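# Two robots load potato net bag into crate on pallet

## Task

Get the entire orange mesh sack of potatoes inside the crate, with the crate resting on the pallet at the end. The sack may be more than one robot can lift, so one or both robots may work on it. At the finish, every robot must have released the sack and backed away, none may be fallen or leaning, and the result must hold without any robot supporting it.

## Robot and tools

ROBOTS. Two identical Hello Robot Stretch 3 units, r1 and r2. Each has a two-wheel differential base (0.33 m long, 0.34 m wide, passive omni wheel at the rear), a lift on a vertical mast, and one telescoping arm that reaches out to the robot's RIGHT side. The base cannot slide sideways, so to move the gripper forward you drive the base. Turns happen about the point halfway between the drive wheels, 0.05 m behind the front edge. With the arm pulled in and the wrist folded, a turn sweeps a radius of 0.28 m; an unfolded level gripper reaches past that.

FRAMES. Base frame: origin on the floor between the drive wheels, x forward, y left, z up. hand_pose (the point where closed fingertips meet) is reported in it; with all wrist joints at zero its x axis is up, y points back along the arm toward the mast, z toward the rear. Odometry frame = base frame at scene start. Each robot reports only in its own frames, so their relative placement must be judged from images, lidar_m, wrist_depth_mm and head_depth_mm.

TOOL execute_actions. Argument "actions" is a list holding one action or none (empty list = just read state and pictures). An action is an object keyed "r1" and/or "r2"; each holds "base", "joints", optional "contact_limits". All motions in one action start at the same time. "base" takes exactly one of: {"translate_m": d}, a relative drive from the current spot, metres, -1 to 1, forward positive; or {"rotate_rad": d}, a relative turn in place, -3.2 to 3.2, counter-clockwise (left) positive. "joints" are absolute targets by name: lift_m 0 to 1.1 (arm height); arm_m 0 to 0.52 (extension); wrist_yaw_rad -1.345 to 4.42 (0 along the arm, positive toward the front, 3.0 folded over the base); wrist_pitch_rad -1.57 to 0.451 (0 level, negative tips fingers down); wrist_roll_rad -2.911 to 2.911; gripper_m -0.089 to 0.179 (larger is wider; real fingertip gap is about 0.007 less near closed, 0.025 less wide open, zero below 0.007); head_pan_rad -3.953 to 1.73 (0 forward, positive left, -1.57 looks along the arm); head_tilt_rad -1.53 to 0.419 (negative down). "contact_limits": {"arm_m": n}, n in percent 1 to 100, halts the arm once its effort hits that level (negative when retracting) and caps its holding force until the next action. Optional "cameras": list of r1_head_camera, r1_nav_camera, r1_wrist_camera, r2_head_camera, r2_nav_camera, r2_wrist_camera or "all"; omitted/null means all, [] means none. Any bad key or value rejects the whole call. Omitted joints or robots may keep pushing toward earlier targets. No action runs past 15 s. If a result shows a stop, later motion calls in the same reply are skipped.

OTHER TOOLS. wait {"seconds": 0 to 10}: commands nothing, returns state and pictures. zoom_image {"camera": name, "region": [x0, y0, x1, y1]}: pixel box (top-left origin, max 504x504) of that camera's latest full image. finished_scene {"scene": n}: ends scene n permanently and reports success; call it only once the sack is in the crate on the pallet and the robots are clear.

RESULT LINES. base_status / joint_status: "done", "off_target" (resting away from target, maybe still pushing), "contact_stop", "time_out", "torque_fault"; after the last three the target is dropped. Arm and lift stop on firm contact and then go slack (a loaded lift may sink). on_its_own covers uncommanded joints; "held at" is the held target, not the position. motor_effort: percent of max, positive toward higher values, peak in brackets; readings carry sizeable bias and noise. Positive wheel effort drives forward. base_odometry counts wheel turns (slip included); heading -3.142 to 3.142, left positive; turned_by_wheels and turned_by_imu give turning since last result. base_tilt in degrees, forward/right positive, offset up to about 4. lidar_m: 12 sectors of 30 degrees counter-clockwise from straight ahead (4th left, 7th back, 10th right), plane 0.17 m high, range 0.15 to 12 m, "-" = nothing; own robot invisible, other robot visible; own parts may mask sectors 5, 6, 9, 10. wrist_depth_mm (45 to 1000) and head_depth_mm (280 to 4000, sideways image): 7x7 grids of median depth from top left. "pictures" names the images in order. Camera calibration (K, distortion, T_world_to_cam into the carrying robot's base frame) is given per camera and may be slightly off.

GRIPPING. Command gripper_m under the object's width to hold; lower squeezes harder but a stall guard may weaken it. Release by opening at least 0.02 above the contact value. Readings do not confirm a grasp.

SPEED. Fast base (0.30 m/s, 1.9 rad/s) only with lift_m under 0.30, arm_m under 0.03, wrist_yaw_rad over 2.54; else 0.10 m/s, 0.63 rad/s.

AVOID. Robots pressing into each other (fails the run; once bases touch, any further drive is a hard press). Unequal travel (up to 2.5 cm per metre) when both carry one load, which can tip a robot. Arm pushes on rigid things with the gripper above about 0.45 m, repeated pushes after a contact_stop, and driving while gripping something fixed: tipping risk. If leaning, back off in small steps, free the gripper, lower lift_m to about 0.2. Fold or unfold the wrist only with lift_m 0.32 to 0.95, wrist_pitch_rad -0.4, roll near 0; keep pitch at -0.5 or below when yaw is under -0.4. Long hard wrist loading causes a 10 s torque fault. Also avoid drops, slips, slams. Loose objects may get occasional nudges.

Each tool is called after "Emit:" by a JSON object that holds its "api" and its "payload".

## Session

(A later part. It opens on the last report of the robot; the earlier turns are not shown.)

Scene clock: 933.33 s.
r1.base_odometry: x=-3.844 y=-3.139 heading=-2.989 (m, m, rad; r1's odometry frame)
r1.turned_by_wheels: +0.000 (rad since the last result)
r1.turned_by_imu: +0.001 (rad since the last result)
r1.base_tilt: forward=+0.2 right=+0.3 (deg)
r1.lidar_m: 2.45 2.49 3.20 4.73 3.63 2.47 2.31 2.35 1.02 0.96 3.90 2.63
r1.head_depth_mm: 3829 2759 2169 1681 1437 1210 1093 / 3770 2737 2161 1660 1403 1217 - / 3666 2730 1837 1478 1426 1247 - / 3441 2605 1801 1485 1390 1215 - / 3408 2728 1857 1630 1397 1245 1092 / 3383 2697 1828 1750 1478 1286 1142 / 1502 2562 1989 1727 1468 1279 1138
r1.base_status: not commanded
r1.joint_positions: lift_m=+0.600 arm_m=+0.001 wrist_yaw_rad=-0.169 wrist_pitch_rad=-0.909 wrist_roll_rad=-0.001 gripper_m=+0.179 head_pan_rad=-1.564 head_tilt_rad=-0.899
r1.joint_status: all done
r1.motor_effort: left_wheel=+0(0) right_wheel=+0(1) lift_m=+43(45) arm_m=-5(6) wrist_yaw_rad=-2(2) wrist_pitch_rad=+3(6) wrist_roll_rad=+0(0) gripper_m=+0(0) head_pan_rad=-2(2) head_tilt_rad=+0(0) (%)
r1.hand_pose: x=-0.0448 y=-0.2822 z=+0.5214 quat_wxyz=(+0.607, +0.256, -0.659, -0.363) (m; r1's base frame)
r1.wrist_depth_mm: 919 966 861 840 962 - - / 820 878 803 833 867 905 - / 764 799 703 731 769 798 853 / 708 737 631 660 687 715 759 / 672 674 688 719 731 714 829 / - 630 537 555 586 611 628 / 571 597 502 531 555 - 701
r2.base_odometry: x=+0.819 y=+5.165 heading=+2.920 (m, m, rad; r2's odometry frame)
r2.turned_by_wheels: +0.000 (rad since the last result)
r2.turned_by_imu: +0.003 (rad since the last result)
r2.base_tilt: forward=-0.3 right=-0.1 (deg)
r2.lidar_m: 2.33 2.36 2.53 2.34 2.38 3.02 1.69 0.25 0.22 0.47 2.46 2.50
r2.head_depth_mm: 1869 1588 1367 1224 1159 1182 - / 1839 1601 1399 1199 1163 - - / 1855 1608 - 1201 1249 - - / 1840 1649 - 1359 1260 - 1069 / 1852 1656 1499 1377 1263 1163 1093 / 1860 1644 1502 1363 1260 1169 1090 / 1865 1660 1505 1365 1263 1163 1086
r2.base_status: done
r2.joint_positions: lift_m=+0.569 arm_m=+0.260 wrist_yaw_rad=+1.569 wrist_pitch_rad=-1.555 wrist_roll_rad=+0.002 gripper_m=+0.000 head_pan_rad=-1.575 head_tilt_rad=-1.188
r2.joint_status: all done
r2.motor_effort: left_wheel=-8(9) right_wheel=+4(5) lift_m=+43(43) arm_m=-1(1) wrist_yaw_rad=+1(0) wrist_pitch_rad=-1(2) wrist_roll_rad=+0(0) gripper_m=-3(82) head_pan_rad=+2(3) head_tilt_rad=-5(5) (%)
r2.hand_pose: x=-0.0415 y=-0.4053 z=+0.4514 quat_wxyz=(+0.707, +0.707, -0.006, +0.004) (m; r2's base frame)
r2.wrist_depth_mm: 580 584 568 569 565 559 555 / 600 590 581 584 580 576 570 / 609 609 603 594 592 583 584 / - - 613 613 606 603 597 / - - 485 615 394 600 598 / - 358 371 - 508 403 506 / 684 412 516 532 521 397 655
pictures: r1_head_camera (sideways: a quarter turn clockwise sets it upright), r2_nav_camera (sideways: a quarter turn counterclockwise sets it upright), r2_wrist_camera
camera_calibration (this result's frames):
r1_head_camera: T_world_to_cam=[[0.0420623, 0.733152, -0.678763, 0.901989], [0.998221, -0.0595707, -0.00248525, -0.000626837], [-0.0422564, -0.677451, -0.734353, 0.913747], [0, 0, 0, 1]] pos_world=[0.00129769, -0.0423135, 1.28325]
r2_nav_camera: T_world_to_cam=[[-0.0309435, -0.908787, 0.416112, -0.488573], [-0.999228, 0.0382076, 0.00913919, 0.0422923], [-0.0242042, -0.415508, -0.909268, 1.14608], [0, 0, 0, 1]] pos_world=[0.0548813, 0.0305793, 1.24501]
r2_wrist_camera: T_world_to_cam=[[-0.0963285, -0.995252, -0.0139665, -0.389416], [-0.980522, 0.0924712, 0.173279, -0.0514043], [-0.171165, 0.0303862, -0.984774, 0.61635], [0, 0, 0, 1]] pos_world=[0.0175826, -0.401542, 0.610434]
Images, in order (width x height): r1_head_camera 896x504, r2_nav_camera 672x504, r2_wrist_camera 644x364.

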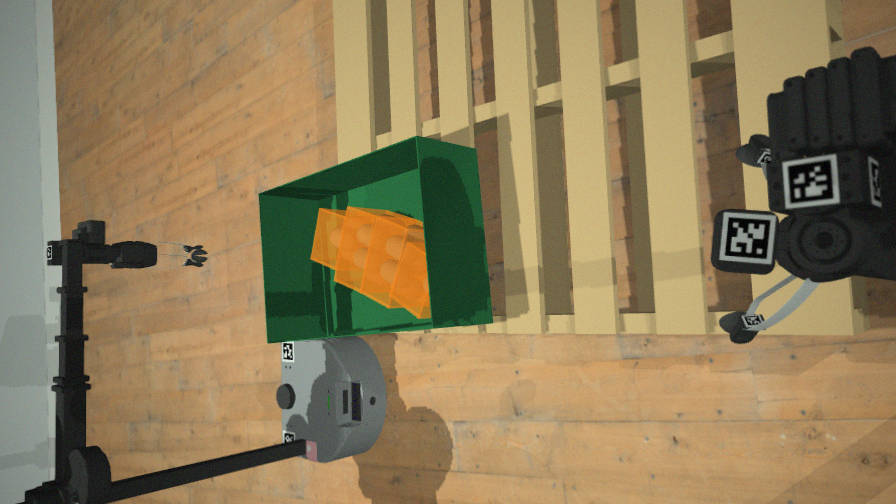

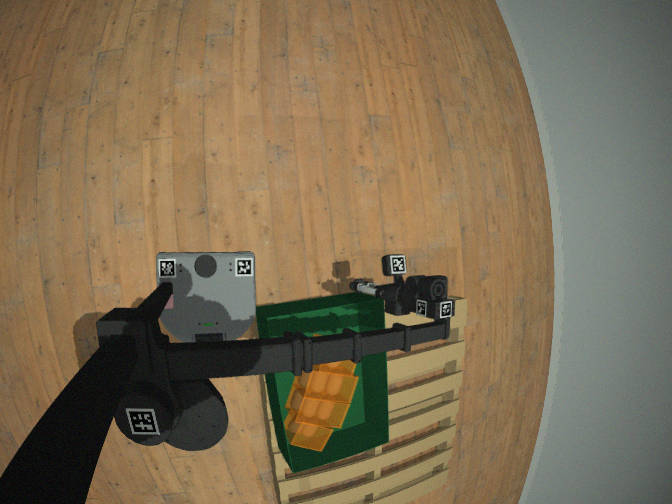

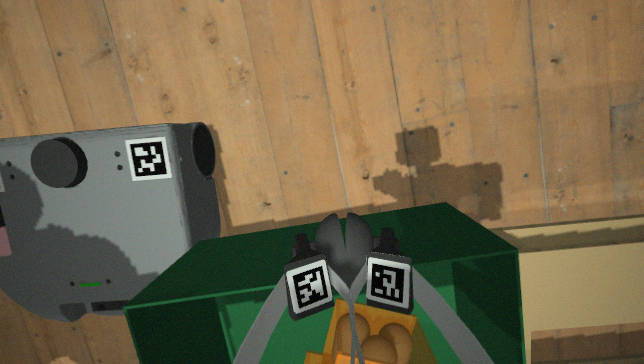

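Emit:
{"api": "execute_actions", "payload": {"actions": [{"r2":{"base":{"translate_m":0.09}}}], "cameras": []}}

Emit:
{"api": "execute_actions", "payload": {"actions": [{"r2":{"joints":{"lift_m":0.37}}}], "cameras": ["r2_wrist_camera"]}}

Emit:
{"api": "execute_actions", "payload": {"actions": [{"r2":{"base":{"translate_m":-0.12}}}], "cameras": ["r2_wrist_camera","r1_head_camera","r2_nav_camera"]}}

Scene clock: 940.50 s.
r1.base_odometry: x=-3.844 y=-3.139 heading=-2.989 (m, m, rad; r1's odometry frame)
r1.turned_by_wheels: +0.000 (rad since the last result)
r1.turned_by_imu: +0.001 (rad since the last result)
r1.base_tilt: forward=+0.1 right=+0.4 (deg)
r1.lidar_m: 2.46 2.50 3.21 4.73 3.67 2.48 2.31 2.35 1.01 0.96 3.91 2.63
r1.head_depth_mm: 3815 2740 2151 1697 1443 1218 1098 / 3729 2739 2159 1656 1400 1218 - / 3659 2741 1835 1478 1431 1241 - / 3381 2629 1811 1479 1397 1211 - / 3585 2704 1854 1622 1396 1240 1087 / 3330 2708 1911 1746 1484 1282 1139 / 1555 2561 1981 1744 1476 1286 1133
r1.base_status: not commanded
r1.joint_positions: lift_m=+0.600 arm_m=+0.001 wrist_yaw_rad=-0.169 wrist_pitch_rad=-0.909 wrist_roll_rad=-0.001 gripper_m=+0.179 head_pan_rad=-1.564 head_tilt_rad=-0.899
r1.joint_status: not commanded
r1.motor_effort: left_wheel=+0(0) right_wheel=+1(0) lift_m=+43(42) arm_m=-5(5) wrist_yaw_rad=-2(1) wrist_pitch_rad=+2(3) wrist_roll_rad=+0(0) gripper_m=+0(0) head_pan_rad=-3(2) head_tilt_rad=+0(0) (%)
r1.hand_pose: x=-0.0448 y=-0.2822 z=+0.5214 quat_wxyz=(+0.607, +0.256, -0.659, -0.363) (m; r1's base frame)
r1.wrist_depth_mm: 921 947 839 832 952 - - / 835 888 795 829 878 918 - / 777 784 714 726 764 815 875 / 701 746 633 658 695 718 759 / 662 674 686 716 725 706 834 / - 641 535 548 580 617 628 / 576 589 499 522 558 - 696
r2.base_odometry: x=+0.731 y=+5.185 heading=+2.920 (m, m, rad; r2's odometry frame)
r2.turned_by_wheels: +0.000 (rad since the last result)
r2.turned_by_imu: +0.001 (rad since the last result)
r2.base_tilt: forward=-0.3 right=-0.1 (deg)
r2.lidar_m: 2.23 2.27 2.54 2.36 2.39 3.03 1.78 0.29 0.32 2.41 2.44 2.41
r2.head_depth_mm: 1848 1588 1374 1182 1159 1187 - / 1850 1586 1355 1221 1165 - - / 1858 1659 - 1362 1274 - - / 1846 1663 - 1352 1262 - 1062 / 1856 1671 1504 1360 1255 1167 1090 / 1844 1657 1503 1375 1266 1164 1086 / 1852 1653 1498 1373 1261 1165 1087
r2.base_status: done
r2.joint_positions: lift_m=+0.569 arm_m=+0.260 wrist_yaw_rad=+1.569 wrist_pitch_rad=-1.556 wrist_roll_rad=+0.002 gripper_m=+0.000 head_pan_rad=-1.575 head_tilt_rad=-1.188
r2.joint_status: not commanded
r2.motor_effort: left_wheel=-3(3) right_wheel=+1(8) lift_m=+44(43) arm_m=-1(1) wrist_yaw_rad=+1(1) wrist_pitch_rad=-2(2) wrist_roll_rad=+0(0) gripper_m=-3(2) head_pan_rad=+2(2) head_tilt_rad=-5(5) (%)
r2.hand_pose: x=-0.0416 y=-0.4053 z=+0.4514 quat_wxyz=(+0.707, +0.707, -0.006, +0.004) (m; r2's base frame)
r2.wrist_depth_mm: 579 584 572 566 557 561 551 / 597 594 584 587 575 576 572 / 614 607 600 598 592 596 582 / - - 622 620 610 601 598 / - - 646 631 628 625 614 / - - 647 - 450 616 611 / 686 682 398 362 359 517 523
pictures: none
No camera images: the call's "cameras" was empty. Leave "cameras" out to get every camera's image.

Scene clock: 943.17 s.
r1.base_odometry: x=-3.844 y=-3.139 heading=-2.989 (m, m, rad; r1's odometry frame)
r1.turned_by_wheels: +0.000 (rad since the last result)
r1.turned_by_imu: +0.000 (rad since the last result)
r1.base_tilt: forward=+0.1 right=+0.4 (deg)
r1.lidar_m: 2.45 2.50 3.20 4.72 3.66 2.48 2.32 2.35 1.01 0.96 3.90 2.63
r1.head_depth_mm: 3791 2747 2166 1687 1434 1217 1096 / 3740 2783 2149 1666 1403 1221 - / 3666 2764 1843 1474 1434 1236 - / 3592 2537 1825 1480 1399 1206 - / 3576 2586 1867 1620 1402 1245 1086 / 3511 2513 1913 1748 1474 1284 1141 / 3425 2376 1986 1733 1470 1282 1135
r1.base_status: not commanded
r1.joint_positions: lift_m=+0.600 arm_m=+0.001 wrist_yaw_rad=-0.169 wrist_pitch_rad=-0.909 wrist_roll_rad=-0.001 gripper_m=+0.179 head_pan_rad=-1.564 head_tilt_rad=-0.899
r1.joint_status: not commanded
r1.motor_effort: left_wheel=+0(0) right_wheel=+0(0) lift_m=+43(43) arm_m=-6(6) wrist_yaw_rad=-1(2) wrist_pitch_rad=+3(3) wrist_roll_rad=+0(0) gripper_m=+0(0) head_pan_rad=-3(3) head_tilt_rad=+0(0) (%)
r1.hand_pose: x=-0.0448 y=-0.2822 z=+0.5214 quat_wxyz=(+0.607, +0.256, -0.659, -0.363) (m; r1's base frame)
r1.wrist_depth_mm: 903 966 854 832 954 - - / 851 882 794 840 878 892 - / 769 809 712 725 765 808 868 / 715 744 634 652 695 717 763 / 672 677 692 730 735 720 849 / - 630 533 551 580 611 637 / 574 592 500 531 554 - 689
r2.base_odometry: x=+0.731 y=+5.185 heading=+2.920 (m, m, rad; r2's odometry frame)
r2.turned_by_wheels: +0.000 (rad since the last result)
r2.turned_by_imu: +0.001 (rad since the last result)
r2.base_tilt: forward=-0.3 right=+0.0 (deg)
r2.lidar_m: 2.23 2.27 2.54 2.36 2.39 3.03 1.78 0.29 0.32 2.42 2.45 2.41
r2.head_depth_mm: 1850 1574 1372 1184 1162 1178 - / 1852 1584 1352 1215 1147 1191 - / 1860 1665 1507 1317 1278 - - / 1831 1652 1509 1337 1263 - 1068 / 1854 1668 1497 1371 1268 1171 1085 / 1863 1661 1493 1367 1263 1173 1090 / 1842 1659 1499 1369 1257 1168 1088
r2.base_status: not commanded
r2.joint_positions: lift_m=+0.371 arm_m=+0.260 wrist_yaw_rad=+1.569 wrist_pitch_rad=-1.556 wrist_roll_rad=+0.002 gripper_m=+0.000 head_pan_rad=-1.575 head_tilt_rad=-1.188
r2.joint_status: all done
r2.motor_effort: left_wheel=-2(3) right_wheel=+0(1) lift_m=+10(38) arm_m=-1(1) wrist_yaw_rad=+0(1) wrist_pitch_rad=-1(1) wrist_roll_rad=+0(0) gripper_m=-2(2) head_pan_rad=+1(3) head_tilt_rad=-5(5) (%)
r2.hand_pose: x=-0.0416 y=-0.4053 z=+0.2529 quat_wxyz=(+0.707, +0.707, -0.006, +0.004) (m; r2's base frame)
r2.wrist_depth_mm: 392 394 388 385 378 379 375 / 406 401 398 392 389 384 384 / 414 409 408 405 402 397 397 / - 424 420 413 411 412 405 / - - 432 427 424 424 416 / - - 443 - 432 435 425 / - 466 460 458 451 442 430
pictures: r2_wrist_camera
camera_calibration (this result's frames):
r2_wrist_camera: T_world_to_cam=[[-0.0963316, -0.995252, -0.0139491, -0.392196], [-0.98049, 0.0924717, 0.173459, -0.0171096], [-0.171346, 0.0303866, -0.984742, 0.420911], [0, 0, 0, 1]] pos_world=[0.0175647, -0.401542, 0.411986]
Images, in order (width x height): r2_wrist_camera 644x364.

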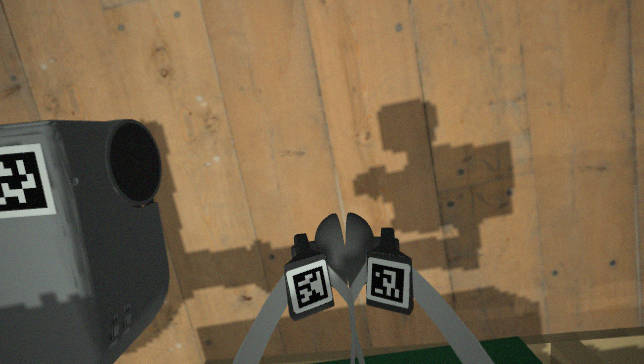

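Scene clock: 945.57 s.
r1.base_odometry: x=-3.844 y=-3.139 heading=-2.989 (m, m, rad; r1's odometry frame)
r1.turned_by_wheels: +0.000 (rad since the last result)
r1.turned_by_imu: +0.000 (rad since the last result)
r1.base_tilt: forward=+0.1 right=+0.1 (deg)
r1.lidar_m: 2.46 2.49 3.20 4.73 3.66 2.47 2.31 2.34 1.01 0.96 1.64 2.63
r1.head_depth_mm: 3793 2771 2166 1685 1438 1214 1097 / 3796 2734 2149 1650 1406 1213 - / 3665 2725 1839 1482 1434 1241 - / 3605 2508 1808 1480 1400 1211 - / 3568 2634 1837 1631 1401 1240 1083 / 3521 2626 1859 1738 1471 1286 1141 / 3475 1668 1986 1729 1470 1277 1136
r1.base_status: not commanded
r1.joint_positions: lift_m=+0.600 arm_m=+0.001 wrist_yaw_rad=-0.169 wrist_pitch_rad=-0.909 wrist_roll_rad=-0.001 gripper_m=+0.179 head_pan_rad=-1.564 head_tilt_rad=-0.899
r1.joint_status: not commanded
r1.motor_effort: left_wheel=+0(0) right_wheel=+1(0) lift_m=+43(43) arm_m=-5(6) wrist_yaw_rad=-2(2) wrist_pitch_rad=+3(3) wrist_roll_rad=+0(0) gripper_m=+0(0) head_pan_rad=-3(3) head_tilt_rad=+0(1) (%)
r1.hand_pose: x=-0.0448 y=-0.2822 z=+0.5214 quat_wxyz=(+0.607, +0.256, -0.659, -0.363) (m; r1's base frame)
r1.wrist_depth_mm: 903 974 844 853 949 - - / 846 884 793 842 855 916 - / 776 816 694 734 777 822 886 / 697 735 628 666 688 727 753 / 662 682 683 724 735 731 833 / - 623 535 556 577 611 637 / 572 591 498 525 559 - 694
r2.base_odometry: x=+0.848 y=+5.159 heading=+2.920 (m, m, rad; r2's odometry frame)
r2.turned_by_wheels: +0.000 (rad since the last result)
r2.turned_by_imu: +0.000 (rad since the last result)
r2.base_tilt: forward=-0.2 right=-0.2 (deg)
r2.lidar_m: 2.36 2.39 2.52 2.35 2.37 3.01 1.66 0.25 0.21 0.38 2.46 2.54
r2.head_depth_mm: 1858 1580 1366 1182 1166 1179 - / 1860 1590 1369 1216 1159 1190 - / 1851 1517 1380 1205 1169 - - / 1841 1663 1506 1340 1256 - 1064 / 1838 1651 1500 1365 1262 1164 1089 / 1863 1656 1508 1363 1260 1169 1088 / 1849 1648 1500 1372 1265 1171 1088
r2.base_status: done
r2.joint_positions: lift_m=+0.371 arm_m=+0.260 wrist_yaw_rad=+1.569 wrist_pitch_rad=-1.556 wrist_roll_rad=+0.002 gripper_m=+0.000 head_pan_rad=-1.575 head_tilt_rad=-1.188
r2.joint_status: not commanded
r2.motor_effort: left_wheel=-5(9) right_wheel=+3(3) lift_m=+11(10) arm_m=-1(1) wrist_yaw_rad=+1(1) wrist_pitch_rad=-1(1) wrist_roll_rad=+0(0) gripper_m=-3(2) head_pan_rad=+3(3) head_tilt_rad=-5(4) (%)
r2.hand_pose: x=-0.0416 y=-0.4053 z=+0.2529 quat_wxyz=(+0.707, +0.707, -0.006, +0.004) (m; r2's base frame)
r2.wrist_depth_mm: 395 389 388 384 378 380 374 / 406 399 398 395 391 389 384 / 413 408 409 407 399 401 394 / - 423 418 414 415 405 404 / - - 434 427 422 267 413 / - 275 264 - 218 193 178 / 216 207 193 175 161 153 142
pictures: r1_head_camera (sideways: a quarter turn clockwise sets it upright), r2_nav_camera (sideways: a quarter turn counterclockwise sets it upright), r2_wrist_camera
camera_calibration (this result's frames):
r1_head_camera: T_world_to_cam=[[0.0420626, 0.733152, -0.678763, 0.901989], [0.998221, -0.059571, -0.00248523, -0.000626852], [-0.0422567, -0.677451, -0.734353, 0.913747], [0, 0, 0, 1]] pos_world=[0.00129767, -0.0423135, 1.28325]
r2_nav_camera: T_world_to_cam=[[-0.0309435, -0.908787, 0.416112, -0.488573], [-0.999228, 0.0382076, 0.0091392, 0.0422923], [-0.0242042, -0.415508, -0.909268, 1.14608], [0, 0, 0, 1]] pos_world=[0.0548813, 0.0305793, 1.24501]
r2_wrist_camera: T_world_to_cam=[[-0.0963342, -0.995252, -0.0139303, -0.392206], [-0.980456, 0.0924714, 0.173653, -0.0172078], [-0.171541, 0.0303868, -0.984708, 0.42089], [0, 0, 0, 1]] pos_world=[0.0175454, -0.401542, 0.411978]
Images, in order (width x height): r1_head_camera 896x504, r2_nav_camera 672x504, r2_wrist_camera 644x364.

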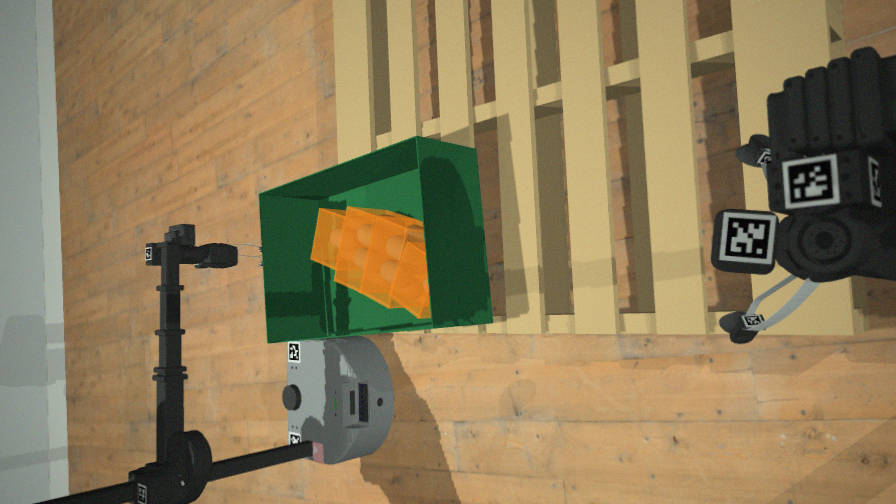

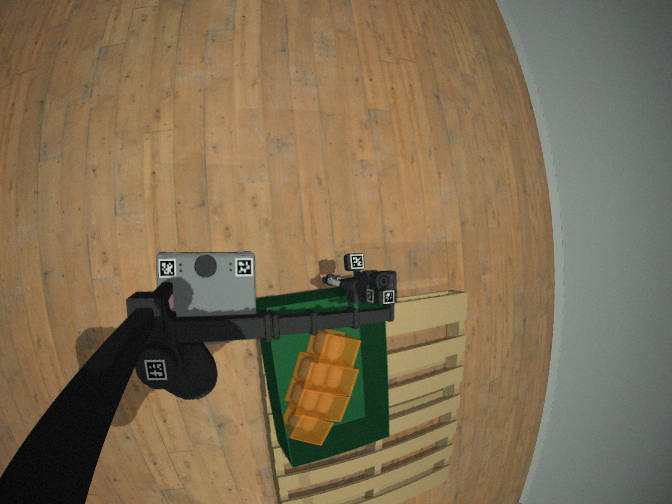

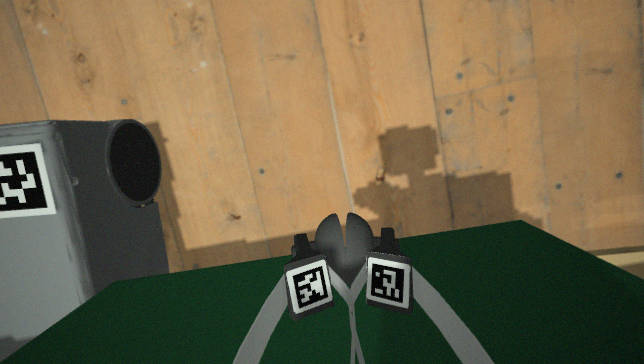

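Emit:
{"api": "execute_actions", "payload": {"actions": [{"r2":{"base":{"translate_m":-0.08}}}], "cameras": ["r1_head_camera","r2_nav_camera"]}}

Scene clock: 949.93 s.
r1.base_odometry: x=-3.844 y=-3.139 heading=-2.989 (m, m, rad; r1's odometry frame)
r1.turned_by_wheels: +0.000 (rad since the last result)
r1.turned_by_imu: +0.000 (rad since the last result)
r1.base_tilt: forward=+0.1 right=+0.3 (deg)
r1.lidar_m: 2.46 2.50 3.22 4.72 3.65 2.48 2.31 2.35 1.01 0.95 1.56 2.63
r1.head_depth_mm: 3790 2765 2158 1699 1440 1214 1097 / 3722 2730 2144 1660 1400 1219 - / 3677 2735 1830 1483 1428 1240 - / 3570 2527 1814 1476 1400 1217 - / 3555 2618 1835 1623 1400 1248 1089 / 3492 2489 1849 1735 1473 1288 1141 / 3481 1478 2036 1739 1477 1276 1132
r1.base_status: not commanded
r1.joint_positions: lift_m=+0.600 arm_m=+0.001 wrist_yaw_rad=-0.169 wrist_pitch_rad=-0.909 wrist_roll_rad=-0.001 gripper_m=+0.179 head_pan_rad=-1.564 head_tilt_rad=-0.899
r1.joint_status: not commanded
r1.motor_effort: left_wheel=+0(0) right_wheel=+1(0) lift_m=+43(42) arm_m=-5(5) wrist_yaw_rad=-2(1) wrist_pitch_rad=+2(3) wrist_roll_rad=+0(0) gripper_m=+0(0) head_pan_rad=-2(2) head_tilt_rad=-1(1) (%)
r1.hand_pose: x=-0.0448 y=-0.2822 z=+0.5214 quat_wxyz=(+0.607, +0.256, -0.659, -0.363) (m; r1's base frame)
r1.wrist_depth_mm: 927 960 866 856 957 - - / 829 893 813 834 864 908 - / 770 802 704 729 770 818 864 / 704 751 635 651 701 724 760 / 655 681 690 732 733 705 836 / - 629 534 561 577 609 630 / 578 593 503 521 554 - 691
r2.base_odometry: x=+0.926 y=+5.141 heading=+2.921 (m, m, rad; r2's odometry frame)
r2.turned_by_wheels: +0.001 (rad since the last result)
r2.turned_by_imu: +0.003 (rad since the last result)
r2.base_tilt: forward=-0.4 right=+0.0 (deg)
r2.lidar_m: 2.43 2.47 2.51 2.33 2.37 2.99 1.58 0.26 0.18 0.17 2.46 2.62
r2.head_depth_mm: 1874 1552 1378 1227 1160 1176 - / 1849 1592 1367 1186 1141 1200 - / 1861 1608 1365 1213 1145 - - / 1850 1656 1502 1221 1227 - 1062 / 1842 1669 1504 1375 1260 1168 1082 / 1846 1649 1497 1369 1258 1167 1088 / 1854 1658 1499 1372 1260 1169 1092
r2.base_status: done
r2.joint_positions: lift_m=+0.371 arm_m=+0.260 wrist_yaw_rad=+1.576 wrist_pitch_rad=-1.380 wrist_roll_rad=-0.016 gripper_m=+0.000 head_pan_rad=-1.575 head_tilt_rad=-1.188
r2.joint_status: not commanded
r2.on_its_own: left_wheel is at rest, and its effort (+25) is outside its rest range (-18 to +18); right_wheel is at rest, and its effort (-31) is outside its rest range (-18 to +18); wrist_pitch_rad is at rest, and its effort (-53) is outside its rest range (-20 to +32)
r2.motor_effort: left_wheel=+25(26) right_wheel=-31(32) lift_m=+10(11) arm_m=-1(1) wrist_yaw_rad=-7(7) wrist_pitch_rad=-53(53) wrist_roll_rad=+6(7) gripper_m=-3(2) head_pan_rad=+2(4) head_tilt_rad=-4(5) (%)
r2.hand_pose: x=+0.0035 y=-0.4052 z=+0.2533 quat_wxyz=(+0.705, +0.703, -0.059, +0.075) (m; r2's base frame)
r2.wrist_depth_mm: 441 435 429 423 418 412 411 / 439 437 428 421 420 413 409 / 438 432 426 425 417 413 406 / 436 433 424 419 416 411 405 / - - 426 421 412 239 217 / 221 219 200 - 155 138 125 / 147 135 125 114 112 109 192
pictures: r1_head_camera (sideways: a quarter turn clockwise sets it upright), r2_nav_camera (sideways: a quarter turn counterclockwise sets it upright)
camera_calibration (this result's frames):
r1_head_camera: T_world_to_cam=[[0.0420624, 0.733152, -0.678763, 0.901989], [0.998221, -0.0595708, -0.00248525, -0.000626832], [-0.0422565, -0.677451, -0.734353, 0.913747], [0, 0, 0, 1]] pos_world=[0.00129768, -0.0423135, 1.28325]
r2_nav_camera: T_world_to_cam=[[-0.0309436, -0.908787, 0.416112, -0.488573], [-0.999228, 0.0382077, 0.0091392, 0.0422923], [-0.0242043, -0.415508, -0.909268, 1.14608], [0, 0, 0, 1]] pos_world=[0.0548814, 0.0305793, 1.24501]
Images, in order (width x height): r1_head_camera 896x504, r2_nav_camera 672x504.

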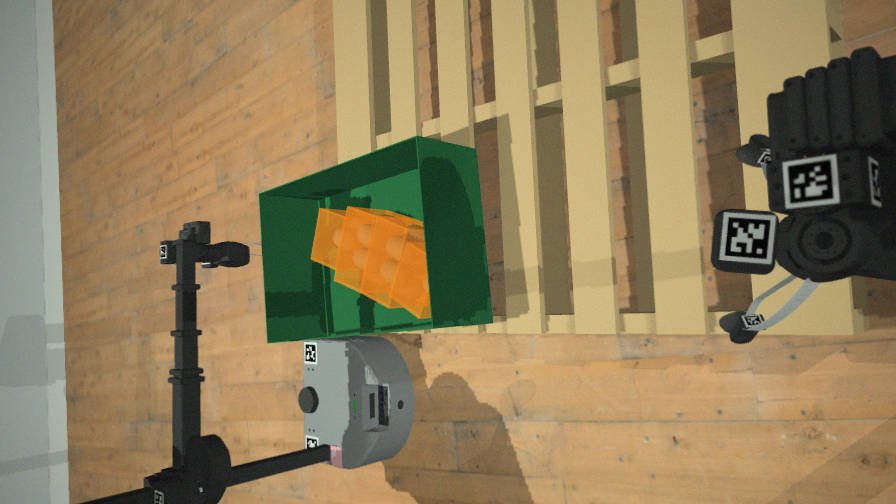

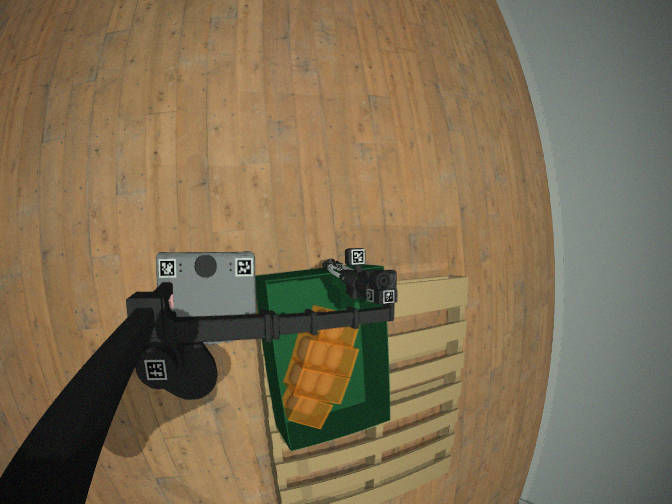

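Emit:
{"api": "execute_actions", "payload": {"actions": [{"r2":{"base":{"translate_m":0.1}}}], "cameras": []}}

Emit:
{"api": "execute_actions", "payload": {"actions": [{"r2":{"joints":{"lift_m":0.6,"arm_m":0.0},"base":{"translate_m":0.6}},"r1":{"base":{"translate_m":-0.5}}}], "cameras": ["r2_nav_camera"]}}

Emit:
{"api": "finished_scene", "payload": {"scene": 1}}

Scene clock: 957.33 s.
r1.base_odometry: x=-3.844 y=-3.139 heading=-2.989 (m, m, rad; r1's odometry frame)
r1.turned_by_wheels: +0.000 (rad since the last result)
r1.turned_by_imu: +0.001 (rad since the last result)
r1.base_tilt: forward=+0.2 right=+0.4 (deg)
r1.lidar_m: 2.45 2.50 3.21 4.73 3.67 2.48 2.31 2.35 1.01 0.96 3.88 2.63
r1.head_depth_mm: 3788 2747 2163 1673 1444 1218 1093 / 3737 2780 2159 1656 1406 1218 - / 3666 2766 1835 1487 1429 1240 - / 3663 2524 1811 1482 1390 1217 - / 3558 2611 1851 1621 1407 1242 1087 / 3495 2517 1857 1752 1483 1290 1142 / 3485 1562 1966 1732 1475 1288 1139
r1.base_status: not commanded
r1.joint_positions: lift_m=+0.600 arm_m=+0.001 wrist_yaw_rad=-0.169 wrist_pitch_rad=-0.909 wrist_roll_rad=-0.001 gripper_m=+0.179 head_pan_rad=-1.564 head_tilt_rad=-0.899
r1.joint_status: not commanded
r1.motor_effort: left_wheel=+0(0) right_wheel=+0(0) lift_m=+43(42) arm_m=-5(6) wrist_yaw_rad=-2(2) wrist_pitch_rad=+3(3) wrist_roll_rad=+0(0) gripper_m=+0(0) head_pan_rad=-2(2) head_tilt_rad=-1(0) (%)
r1.hand_pose: x=-0.0448 y=-0.2822 z=+0.5214 quat_wxyz=(+0.607, +0.256, -0.659, -0.363) (m; r1's base frame)
r1.wrist_depth_mm: 912 983 858 838 947 - - / 843 870 808 829 861 919 - / 767 803 708 733 765 815 866 / 697 729 635 665 682 731 766 / 667 683 683 725 727 711 822 / - 634 544 555 570 613 625 / 571 593 505 528 552 - 693
r2.base_odometry: x=+0.829 y=+5.163 heading=+2.921 (m, m, rad; r2's odometry frame)
r2.turned_by_wheels: +0.000 (rad since the last result)
r2.turned_by_imu: +0.001 (rad since the last result)
r2.base_tilt: forward=-0.3 right=-0.1 (deg)
r2.lidar_m: 2.33 2.37 2.54 2.34 2.38 3.02 1.68 0.25 0.22 0.43 2.46 2.52
r2.head_depth_mm: 1860 1583 1379 1189 1157 1176 - / 1849 1585 1393 1210 1167 1197 - / 1848 1613 1388 1208 1256 - - / 1875 1648 1502 1339 1257 - 1065 / 1847 1669 1500 1376 1256 1167 1088 / 1862 1657 1499 1373 1265 1165 1093 / 1858 1666 1497 1362 1261 1160 1087
r2.base_status: done
r2.joint_positions: lift_m=+0.371 arm_m=+0.260 wrist_yaw_rad=+1.574 wrist_pitch_rad=-1.361 wrist_roll_rad=-0.006 gripper_m=+0.000 head_pan_rad=-1.575 head_tilt_rad=-1.188
r2.joint_status: not commanded
r2.on_its_own: wrist_pitch_rad is held at -1.363, not at your -1.570, by its stall guard, which is not easing now
r2.motor_effort: left_wheel=-7(7) right_wheel=+3(5) lift_m=+11(10) arm_m=-1(1) wrist_yaw_rad=-4(6) wrist_pitch_rad=+0(3) wrist_roll_rad=+3(4) gripper_m=-2(3) head_pan_rad=+3(2) head_tilt_rad=-5(5) (%)
r2.hand_pose: x=+0.0083 y=-0.4052 z=+0.2538 quat_wxyz=(+0.704, +0.703, -0.070, +0.077) (m; r2's base frame)
r2.wrist_depth_mm: 449 437 431 426 421 413 410 / 440 435 433 426 418 414 407 / 440 436 426 419 414 412 405 / 438 434 426 420 416 409 403 / - - 426 420 412 408 401 / - - 426 - 413 407 403 / - - 421 417 409 279 396
pictures: none
No camera images: the call's "cameras" was empty. Leave "cameras" out to get every camera's image.

Scene clock: 964.50 s.
r1.base_odometry: x=-3.350 y=-3.063 heading=-2.989 (m, m, rad; r1's odometry frame)
r1.turned_by_wheels: +0.000 (rad since the last result)
r1.turned_by_imu: -0.003 (rad since the last result)
r1.base_tilt: forward=+0.2 right=+0.3 (deg)
r1.lidar_m: 2.96 2.99 3.84 4.67 2.82 1.95 1.81 1.84 2.34 1.00 1.01 3.17
r1.head_depth_mm: 3419 2749 2155 1765 1508 1282 1104 / 3778 2769 2156 1725 1409 1219 - / 3727 2755 2150 1677 1435 1237 - / 3656 2757 2137 1666 1398 1234 - / 3585 2717 2118 1651 1390 1209 1066 / 3512 2694 1790 1486 1390 1214 1064 / 3469 2660 1800 1498 1395 1214 1066
r1.base_status: done
r1.joint_positions: lift_m=+0.600 arm_m=+0.001 wrist_yaw_rad=-0.169 wrist_pitch_rad=-0.909 wrist_roll_rad=-0.001 gripper_m=+0.179 head_pan_rad=-1.564 head_tilt_rad=-0.899
r1.joint_status: not commanded
r1.motor_effort: left_wheel=+1(5) right_wheel=+0(3) lift_m=+43(43) arm_m=-6(6) wrist_yaw_rad=-3(2) wrist_pitch_rad=+2(3) wrist_roll_rad=+0(0) gripper_m=+0(0) head_pan_rad=-2(3) head_tilt_rad=+0(0) (%)
r1.hand_pose: x=-0.0448 y=-0.2822 z=+0.5214 quat_wxyz=(+0.607, +0.256, -0.659, -0.363) (m; r1's base frame)
r1.wrist_depth_mm: 727 793 864 - - - - / 723 743 793 834 924 - - / 641 675 701 752 770 962 - / 584 598 620 646 678 904 929 / 648 678 695 714 698 805 847 / - 515 535 554 579 734 765 / 464 481 507 523 558 - 717
r2.base_odometry: x=+0.243 y=+5.294 heading=+2.921 (m, m, rad; r2's odometry frame)
r2.turned_by_wheels: +0.000 (rad since the last result)
r2.turned_by_imu: +0.005 (rad since the last result)
r2.base_tilt: forward=-0.3 right=-0.1 (deg)
r2.lidar_m: 1.74 1.76 2.24 2.41 2.45 3.09 0.75 0.76 2.54 2.36 2.39 1.87
r2.head_depth_mm: 1839 1648 1505 1365 1262 1179 - / 1844 1652 1493 1363 - - - / 1847 1658 1497 1380 - - - / 1853 1656 1500 1383 - - 1064 / 1838 1661 1491 1368 1261 1175 1083 / 1843 1640 1495 1366 1259 1165 1089 / 1842 1662 1496 1366 1259 1172 1085
r2.base_status: done
r2.joint_positions: lift_m=+0.599 arm_m=+0.003 wrist_yaw_rad=+1.573 wrist_pitch_rad=-1.362 wrist_roll_rad=-0.005 gripper_m=+0.000 head_pan_rad=-1.575 head_tilt_rad=-1.188
r2.joint_status: all done
joint sent to its limit — the command would take r2.arm_m past its lower limit, so that joint was sent only as far as its limit.
r2.on_its_own: wrist_pitch_rad is held at -1.363, not at your -1.570, by its stall guard, which is not easing now
r2.motor_effort: left_wheel=-3(6) right_wheel=+1(7) lift_m=+44(46) arm_m=-3(2) wrist_yaw_rad=-4(4) wrist_pitch_rad=+0(0) wrist_roll_rad=+3(3) gripper_m=-2(2) head_pan_rad=+2(2) head_tilt_rad=-5(5) (%)
r2.hand_pose: x=+0.0081 y=-0.1480 z=+0.4822 quat_wxyz=(+0.704, +0.703, -0.071, +0.076) (m; r2's base frame)
r2.wrist_depth_mm: 683 669 659 647 640 633 631 / 678 671 659 650 638 639 623 / 677 669 654 655 648 626 623 / 670 658 659 644 645 623 622 / 671 658 - - 631 629 628 / 674 - - - 629 628 623 / 651 661 - - 627 621 622
pictures: r2_nav_camera (sideways: a quarter turn counterclockwise sets it upright)
camera_calibration (this result's frames):
r2_nav_camera: T_world_to_cam=[[-0.0309435, -0.908787, 0.416112, -0.488573], [-0.999228, 0.0382076, 0.0091392, 0.0422923], [-0.0242042, -0.415508, -0.909268, 1.14608], [0, 0, 0, 1]] pos_world=[0.0548813, 0.0305793, 1.24501]
Images, in order (width x height): r2_nav_camera 672x504.

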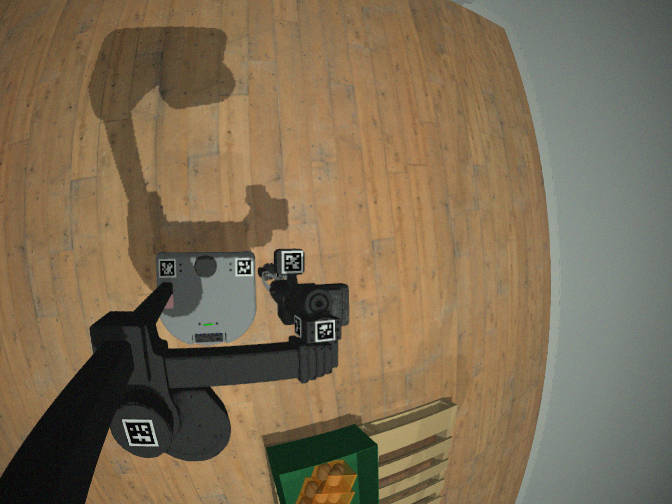

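The scene is finished: the task was done.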